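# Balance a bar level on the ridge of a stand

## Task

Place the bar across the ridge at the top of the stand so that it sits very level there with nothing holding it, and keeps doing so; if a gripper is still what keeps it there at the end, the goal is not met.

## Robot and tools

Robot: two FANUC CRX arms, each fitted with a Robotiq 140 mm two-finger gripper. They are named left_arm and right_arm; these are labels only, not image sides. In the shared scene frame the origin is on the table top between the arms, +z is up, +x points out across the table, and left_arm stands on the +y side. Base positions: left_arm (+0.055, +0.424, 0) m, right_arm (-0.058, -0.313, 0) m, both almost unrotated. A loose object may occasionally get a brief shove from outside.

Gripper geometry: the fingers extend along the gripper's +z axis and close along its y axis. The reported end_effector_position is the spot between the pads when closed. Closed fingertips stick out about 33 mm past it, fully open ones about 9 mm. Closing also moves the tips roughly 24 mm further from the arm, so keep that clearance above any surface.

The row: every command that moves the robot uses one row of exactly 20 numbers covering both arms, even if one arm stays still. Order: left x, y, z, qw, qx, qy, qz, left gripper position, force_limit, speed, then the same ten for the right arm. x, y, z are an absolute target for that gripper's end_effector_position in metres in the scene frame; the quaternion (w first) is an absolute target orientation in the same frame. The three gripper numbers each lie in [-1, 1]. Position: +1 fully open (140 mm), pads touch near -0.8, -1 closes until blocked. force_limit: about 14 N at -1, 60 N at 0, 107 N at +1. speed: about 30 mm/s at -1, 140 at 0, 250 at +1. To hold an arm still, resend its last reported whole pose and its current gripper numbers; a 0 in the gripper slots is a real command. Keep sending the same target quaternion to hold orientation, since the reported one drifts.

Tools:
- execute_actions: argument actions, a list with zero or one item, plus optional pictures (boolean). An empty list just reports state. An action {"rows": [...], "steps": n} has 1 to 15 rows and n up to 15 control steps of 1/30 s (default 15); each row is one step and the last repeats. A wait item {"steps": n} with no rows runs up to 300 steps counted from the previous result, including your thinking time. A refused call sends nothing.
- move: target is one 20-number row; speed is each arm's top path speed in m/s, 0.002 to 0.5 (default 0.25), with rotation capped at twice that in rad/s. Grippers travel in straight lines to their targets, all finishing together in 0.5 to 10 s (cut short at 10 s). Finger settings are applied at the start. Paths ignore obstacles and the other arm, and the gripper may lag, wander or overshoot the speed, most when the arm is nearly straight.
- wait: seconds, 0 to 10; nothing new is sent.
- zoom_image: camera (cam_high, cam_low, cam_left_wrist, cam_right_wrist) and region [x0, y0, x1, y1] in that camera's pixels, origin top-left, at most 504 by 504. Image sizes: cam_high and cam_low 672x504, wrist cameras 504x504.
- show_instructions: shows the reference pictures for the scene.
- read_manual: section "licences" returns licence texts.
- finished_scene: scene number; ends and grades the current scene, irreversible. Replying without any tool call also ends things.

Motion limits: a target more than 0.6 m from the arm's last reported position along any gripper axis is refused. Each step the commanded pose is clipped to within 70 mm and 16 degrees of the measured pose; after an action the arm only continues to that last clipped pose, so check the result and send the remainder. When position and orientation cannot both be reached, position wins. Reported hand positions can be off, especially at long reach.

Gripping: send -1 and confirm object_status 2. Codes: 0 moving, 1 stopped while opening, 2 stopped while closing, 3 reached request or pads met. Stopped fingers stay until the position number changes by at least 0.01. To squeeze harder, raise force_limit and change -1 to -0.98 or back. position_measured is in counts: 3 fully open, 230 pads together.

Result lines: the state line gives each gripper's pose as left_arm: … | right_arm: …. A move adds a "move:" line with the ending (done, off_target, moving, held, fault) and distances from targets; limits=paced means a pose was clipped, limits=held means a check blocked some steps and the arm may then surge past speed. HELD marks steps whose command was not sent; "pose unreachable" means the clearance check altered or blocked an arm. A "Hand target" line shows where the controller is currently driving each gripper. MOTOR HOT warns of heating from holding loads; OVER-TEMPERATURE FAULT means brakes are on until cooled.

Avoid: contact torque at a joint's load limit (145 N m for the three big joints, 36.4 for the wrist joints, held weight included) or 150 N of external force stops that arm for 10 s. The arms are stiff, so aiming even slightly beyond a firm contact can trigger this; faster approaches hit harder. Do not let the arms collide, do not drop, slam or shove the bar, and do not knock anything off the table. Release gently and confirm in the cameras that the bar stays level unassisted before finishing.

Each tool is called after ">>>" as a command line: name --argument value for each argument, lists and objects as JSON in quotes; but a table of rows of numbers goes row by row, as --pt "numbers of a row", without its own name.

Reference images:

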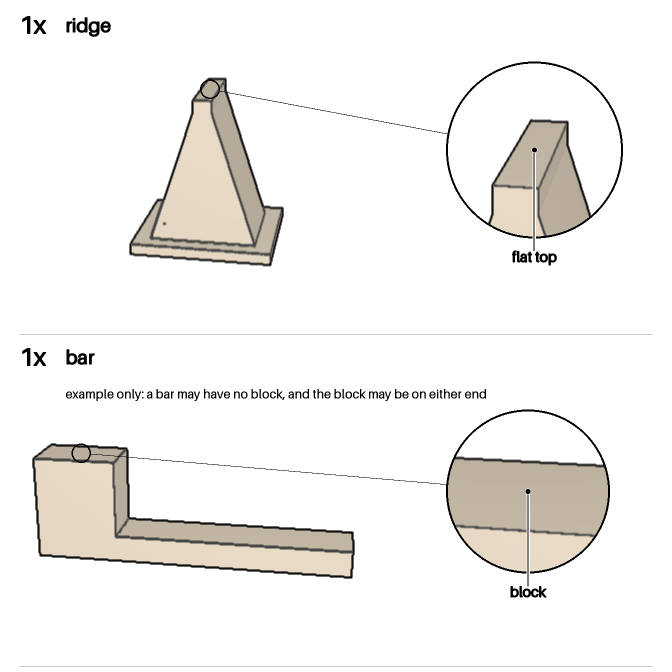

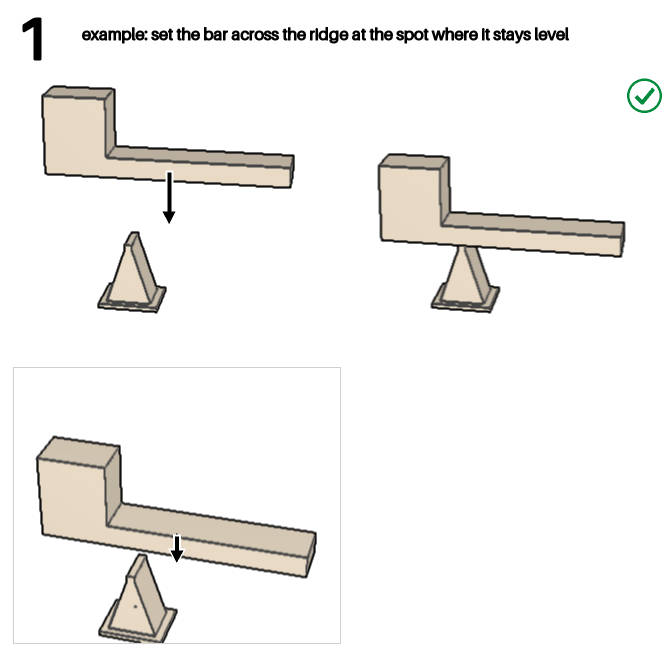

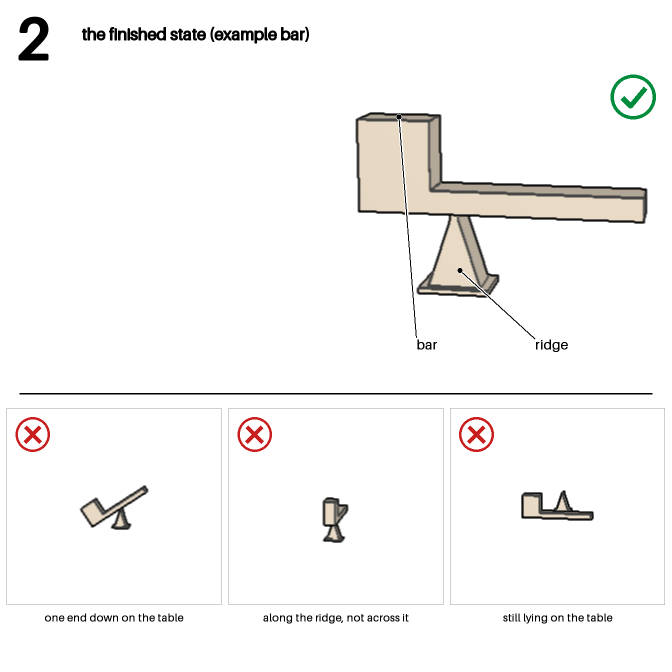

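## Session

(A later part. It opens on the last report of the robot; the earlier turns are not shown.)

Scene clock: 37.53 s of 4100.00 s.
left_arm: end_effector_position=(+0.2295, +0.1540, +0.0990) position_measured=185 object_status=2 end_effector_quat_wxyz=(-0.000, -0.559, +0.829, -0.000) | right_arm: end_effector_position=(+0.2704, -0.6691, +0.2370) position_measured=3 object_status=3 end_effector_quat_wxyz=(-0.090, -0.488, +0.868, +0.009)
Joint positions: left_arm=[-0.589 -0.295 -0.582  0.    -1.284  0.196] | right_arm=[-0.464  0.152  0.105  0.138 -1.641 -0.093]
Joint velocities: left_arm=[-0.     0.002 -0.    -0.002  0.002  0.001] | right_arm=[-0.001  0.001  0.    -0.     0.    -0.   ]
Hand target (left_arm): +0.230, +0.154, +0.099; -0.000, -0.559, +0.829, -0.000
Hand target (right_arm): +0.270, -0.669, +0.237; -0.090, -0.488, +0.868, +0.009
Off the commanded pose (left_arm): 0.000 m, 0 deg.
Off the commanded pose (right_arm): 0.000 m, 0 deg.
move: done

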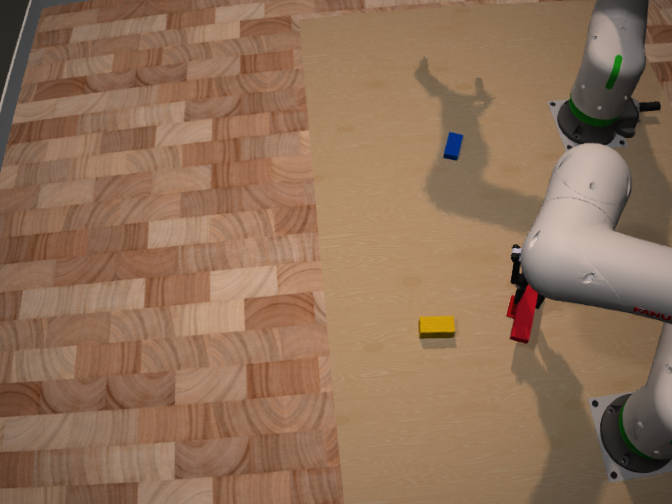

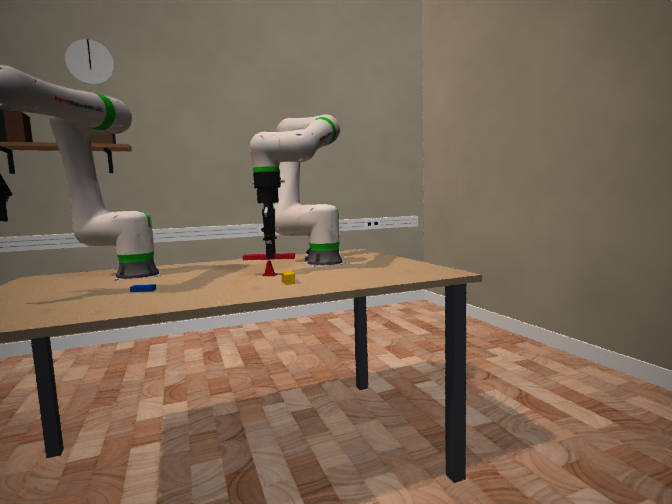

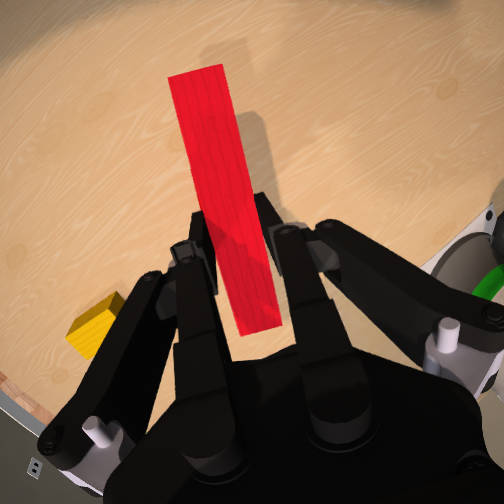

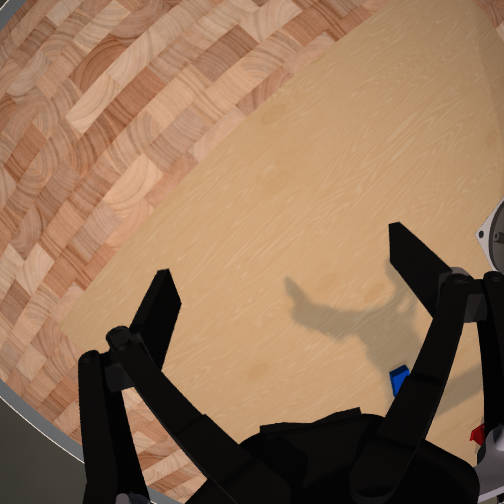

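>>> move --target '[0.2295,0.154,0.094,0,0.559,-0.829,0,-0.98,-0.8,-0.5,0.2704,-0.6691,0.237,-0.09,-0.488,0.868,0.009,1,0,0]' --speed 0.006

>>> zoom_image --camera "cam_low" --region '[230, 235, 310, 285]'

Scene clock: 41.37 s of 4100.00 s.
left_arm: end_effector_position=(+0.2295, +0.1540, +0.0940) position_measured=185 object_status=2 end_effector_quat_wxyz=(-0.000, -0.559, +0.829, -0.000) | right_arm: end_effector_position=(+0.2704, -0.6691, +0.2370) position_measured=3 object_status=3 end_effector_quat_wxyz=(-0.090, -0.488, +0.868, +0.009)
Joint positions: left_arm=[-0.589 -0.29  -0.591  0.    -1.27   0.196] | right_arm=[-0.464  0.152  0.105  0.138 -1.641 -0.093]
Joint velocities: left_arm=[ 0.     0.    -0.001  0.001  0.002 -0.001] | right_arm=[ 0.    -0.     0.     0.     0.001 -0.001]
Hand target (left_arm): +0.230, +0.154, +0.094; -0.000, -0.559, +0.829, -0.000
Hand target (right_arm): +0.270, -0.669, +0.237; -0.090, -0.488, +0.868, +0.009
Off the commanded pose (left_arm): 0.000 m, 0 deg.
Off the commanded pose (right_arm): 0.000 m, 0 deg.
move: done

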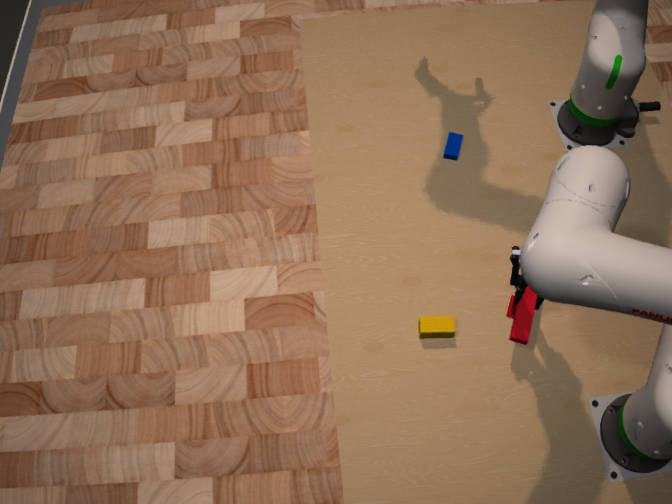

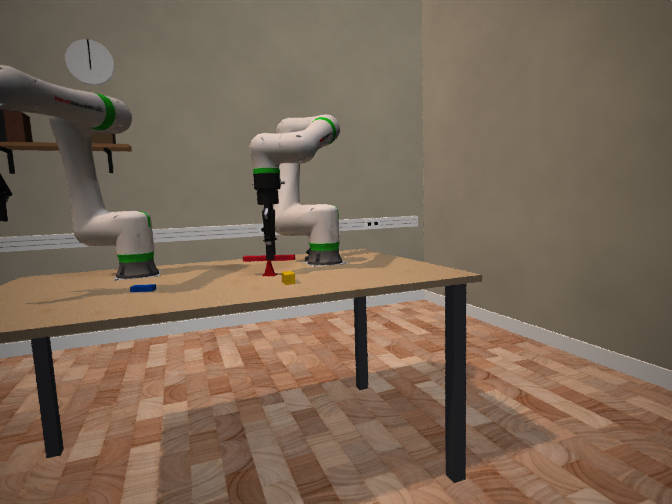

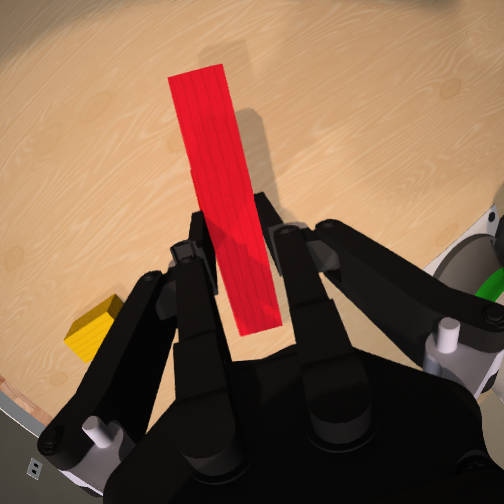

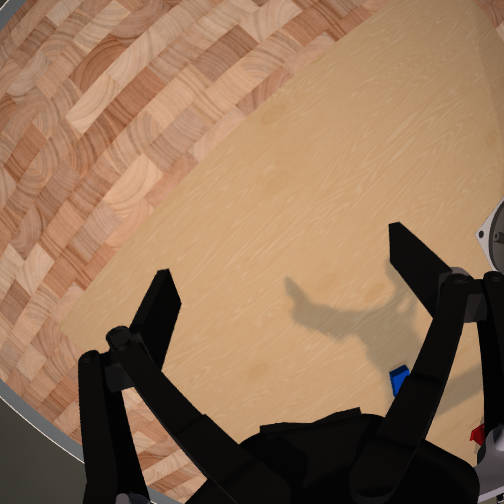

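Region (230, 235, 310, 285) of cam_low's 672x504 image, scaled by 6.300, with more detail than that image has; it fills the top 315 rows of this view, and the rest is white.

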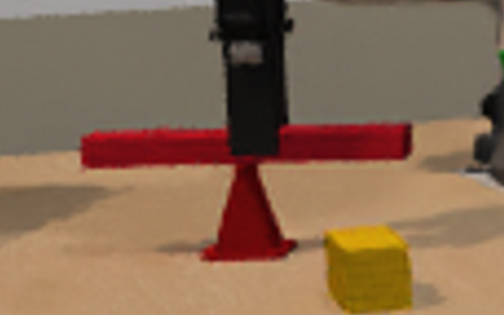

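>>> move --target '[0.2295,0.154,0.093,0,0.559,-0.829,0,-0.3,-0.8,-1,0.2704,-0.6691,0.237,-0.09,-0.488,0.868,0.009,1,0,0]' --speed 0.006

>>> zoom_image --camera "cam_low" --region '[230, 235, 310, 285]'

Scene clock: 49.67 s of 4100.00 s.
left_arm: end_effector_position=(+0.2295, +0.1540, +0.0930) position_measured=167 object_status=3 end_effector_quat_wxyz=(-0.000, -0.559, +0.829, -0.000) | right_arm: end_effector_position=(+0.2704, -0.6691, +0.2370) position_measured=3 object_status=3 end_effector_quat_wxyz=(-0.090, -0.488, +0.868, +0.009)
Joint positions: left_arm=[-0.589 -0.29  -0.593  0.    -1.268  0.196] | right_arm=[-0.464  0.152  0.105  0.138 -1.641 -0.093]
Joint velocities: left_arm=[-0. -0. -0.  0.  0.  0.] | right_arm=[-0.     0.    -0.    -0.     0.    -0.001]
Hand target (left_arm): +0.230, +0.154, +0.093; -0.000, -0.559, +0.829, -0.000
Hand target (right_arm): +0.270, -0.669, +0.237; -0.090, -0.488, +0.868, +0.009
Off the commanded pose (left_arm): 0.000 m, 0 deg.
Off the commanded pose (right_arm): 0.000 m, 0 deg.
After step 90, 4.60 s passed at rest.
move: done

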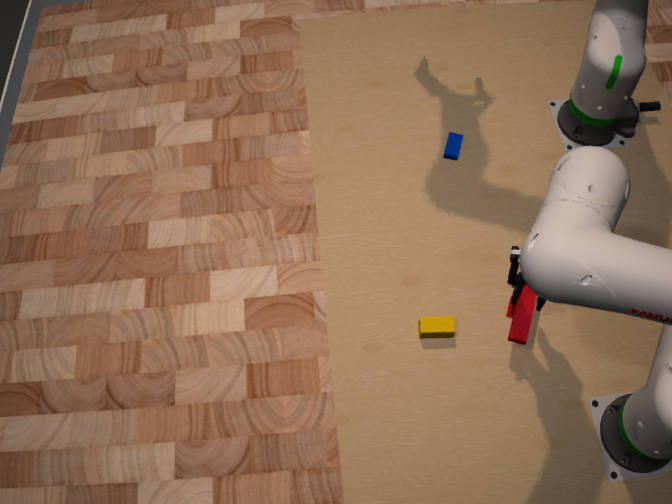

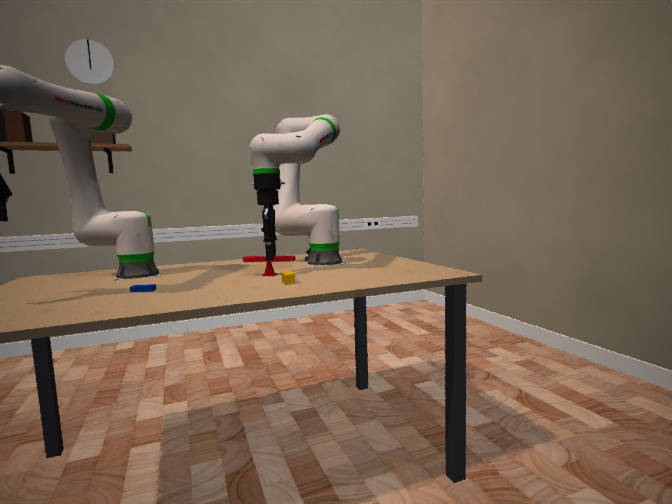

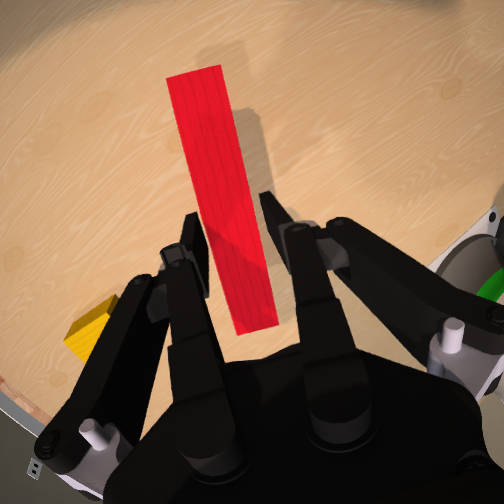

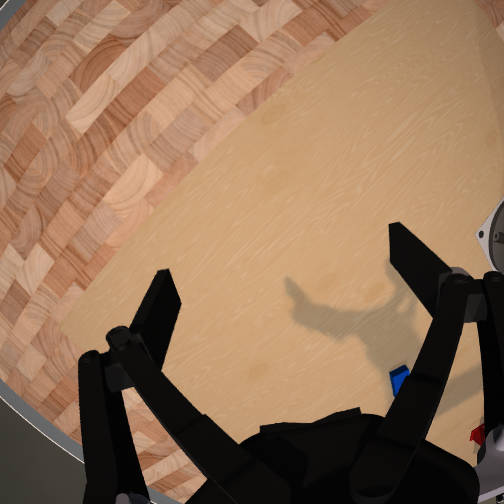

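Region (230, 235, 310, 285) of cam_low's 672x504 image, scaled by 6.300, with more detail than that image has; it fills the top 315 rows of this view, and the rest is white.

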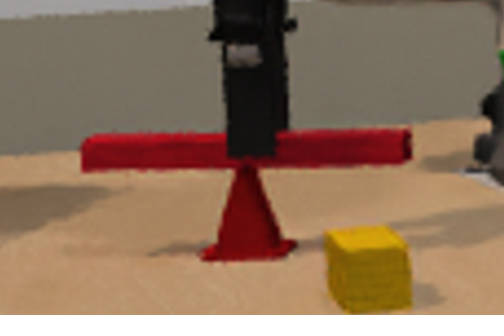

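>>> move --target '[0.2295,0.154,0.17,0,0.559,-0.829,0,0,-0.8,0,0.2704,-0.6691,0.237,-0.09,-0.488,0.868,0.009,1,0,0]' --speed 0.1

>>> wait --seconds 2

Scene clock: 52.53 s of 4100.00 s.
left_arm: end_effector_position=(+0.2292, +0.1541, +0.1700) position_measured=129 object_status=3 end_effector_quat_wxyz=(-0.000, -0.559, +0.829, -0.000) | right_arm: end_effector_position=(+0.2704, -0.6691, +0.2370) position_measured=3 object_status=3 end_effector_quat_wxyz=(-0.090, -0.488, +0.868, +0.009)
Joint positions: left_arm=[-0.589 -0.334 -0.441  0.    -1.464  0.196] | right_arm=[-0.464  0.152  0.105  0.138 -1.641 -0.093]
Joint velocities: left_arm=[-0.    -0.002  0.002  0.001 -0.001 -0.001] | right_arm=[ 0.    -0.001  0.    -0.001  0.     0.001]
Hand target (left_arm): +0.229, +0.154, +0.170; +0.000, -0.559, +0.829, +0.000
Hand target (right_arm): +0.270, -0.669, +0.237; -0.090, -0.488, +0.868, +0.009
Off the commanded pose (left_arm): 0.000 m, 0 deg.
Off the commanded pose (right_arm): 0.000 m, 0 deg.
move: done

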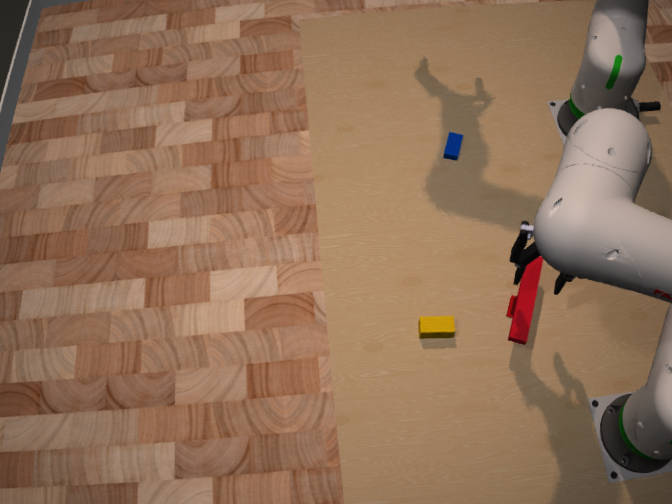

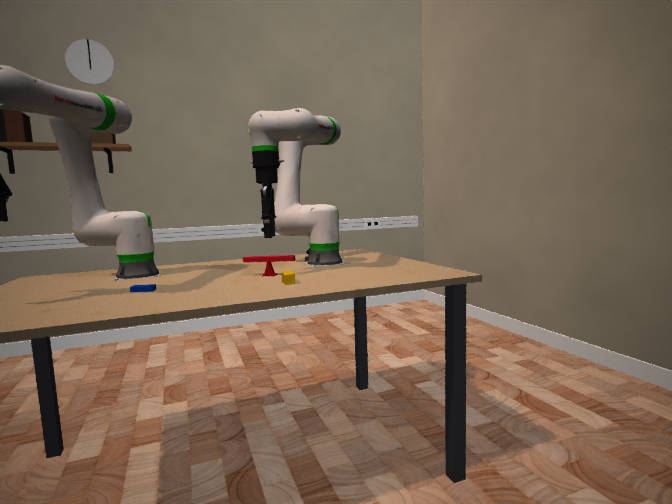

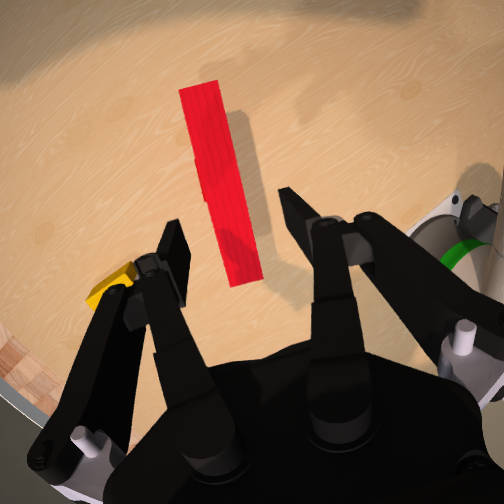

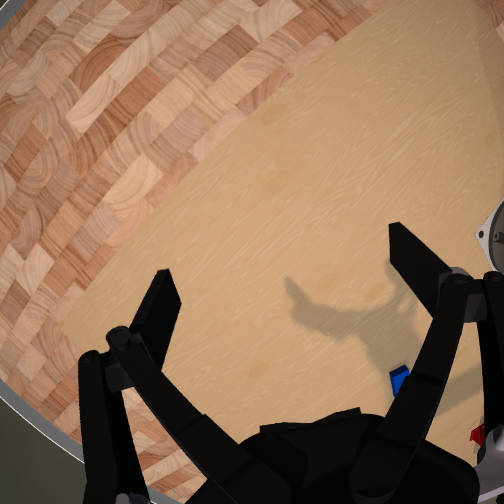

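Scene clock: 54.53 s of 4100.00 s.
left_arm: end_effector_position=(+0.2293, +0.1541, +0.1700) position_measured=129 object_status=3 end_effector_quat_wxyz=(+0.000, -0.559, +0.829, +0.000) | right_arm: end_effector_position=(+0.2704, -0.6691, +0.2370) position_measured=3 object_status=3 end_effector_quat_wxyz=(-0.090, -0.488, +0.868, +0.009)
Joint positions: left_arm=[-0.589 -0.334 -0.441 -0.    -1.464  0.196] | right_arm=[-0.464  0.152  0.105  0.138 -1.641 -0.093]
Joint velocities: left_arm=[-0.     0.    -0.     0.001 -0.     0.001] | right_arm=[ 0.001 -0.    -0.    -0.    -0.001  0.   ]
Hand target (left_arm): +0.229, +0.154, +0.170; +0.000, -0.559, +0.829, +0.000
Hand target (right_arm): +0.270, -0.669, +0.237; -0.090, -0.488, +0.868, +0.009
Off the commanded pose (left_arm): 0.000 m, 0 deg.
Off the commanded pose (right_arm): 0.000 m, 0 deg.
Steps of this call (steps 1 to 60: nothing new was sent). Readings (end_effector_position | what the end effector reports):
1: left_arm (+0.2292, +0.1541, +0.1700) | right_arm (+0.2704, -0.6691, +0.2370) | left_arm position_measured=129 object_status=3 | right_arm position_measured=3 object_status=3
2: left_arm (+0.2292, +0.1541, +0.1700) | right_arm (+0.2704, -0.6691, +0.2370) | left_arm position_measured=129 object_status=3 | right_arm position_measured=3 object_status=3
4: left_arm (+0.2292, +0.1541, +0.1700) | right_arm (+0.2704, -0.6691, +0.2370) | left_arm position_measured=129 object_status=3 | right_arm position_measured=3 object_status=3
8: left_arm (+0.2293, +0.1541, +0.1700) | right_arm (+0.2704, -0.6691, +0.2370) | left_arm position_measured=129 object_status=3 | right_arm position_measured=3 object_status=3
60: the state above

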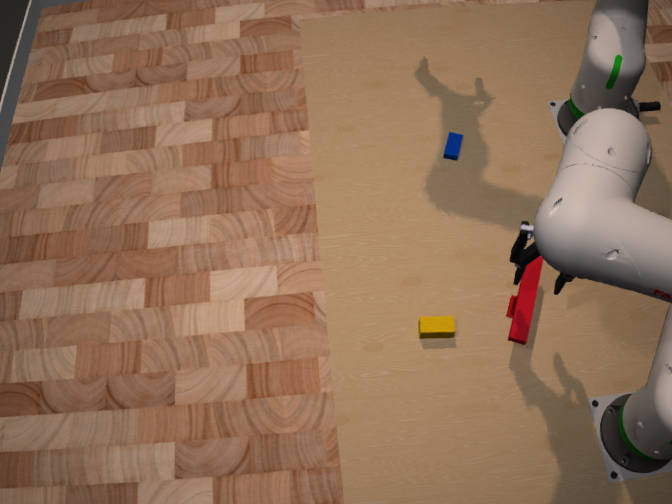

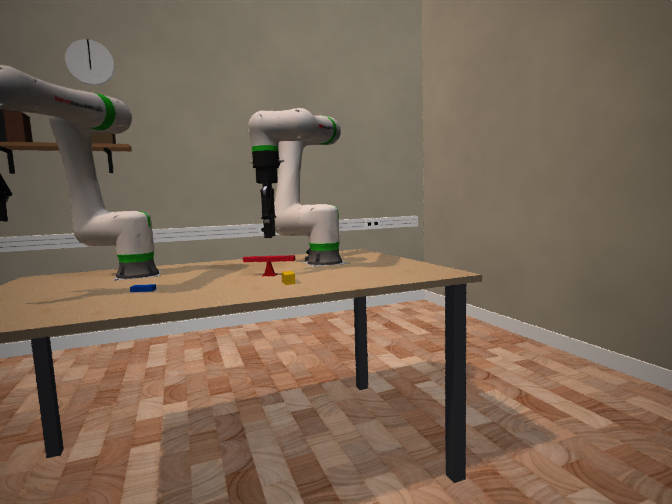

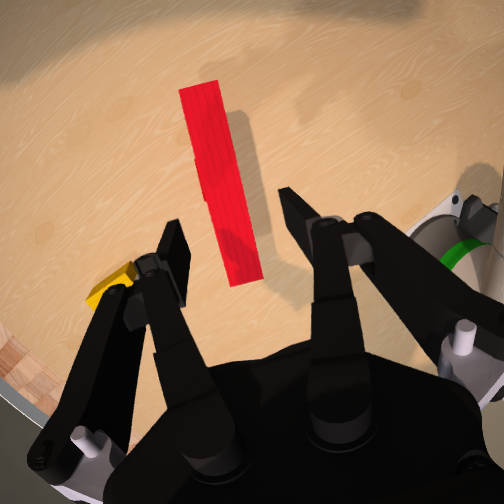

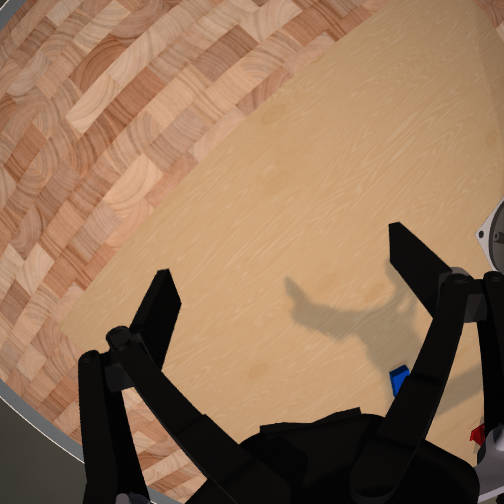

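>>> finished_scene --scene 1

The scene is finished: the task was done.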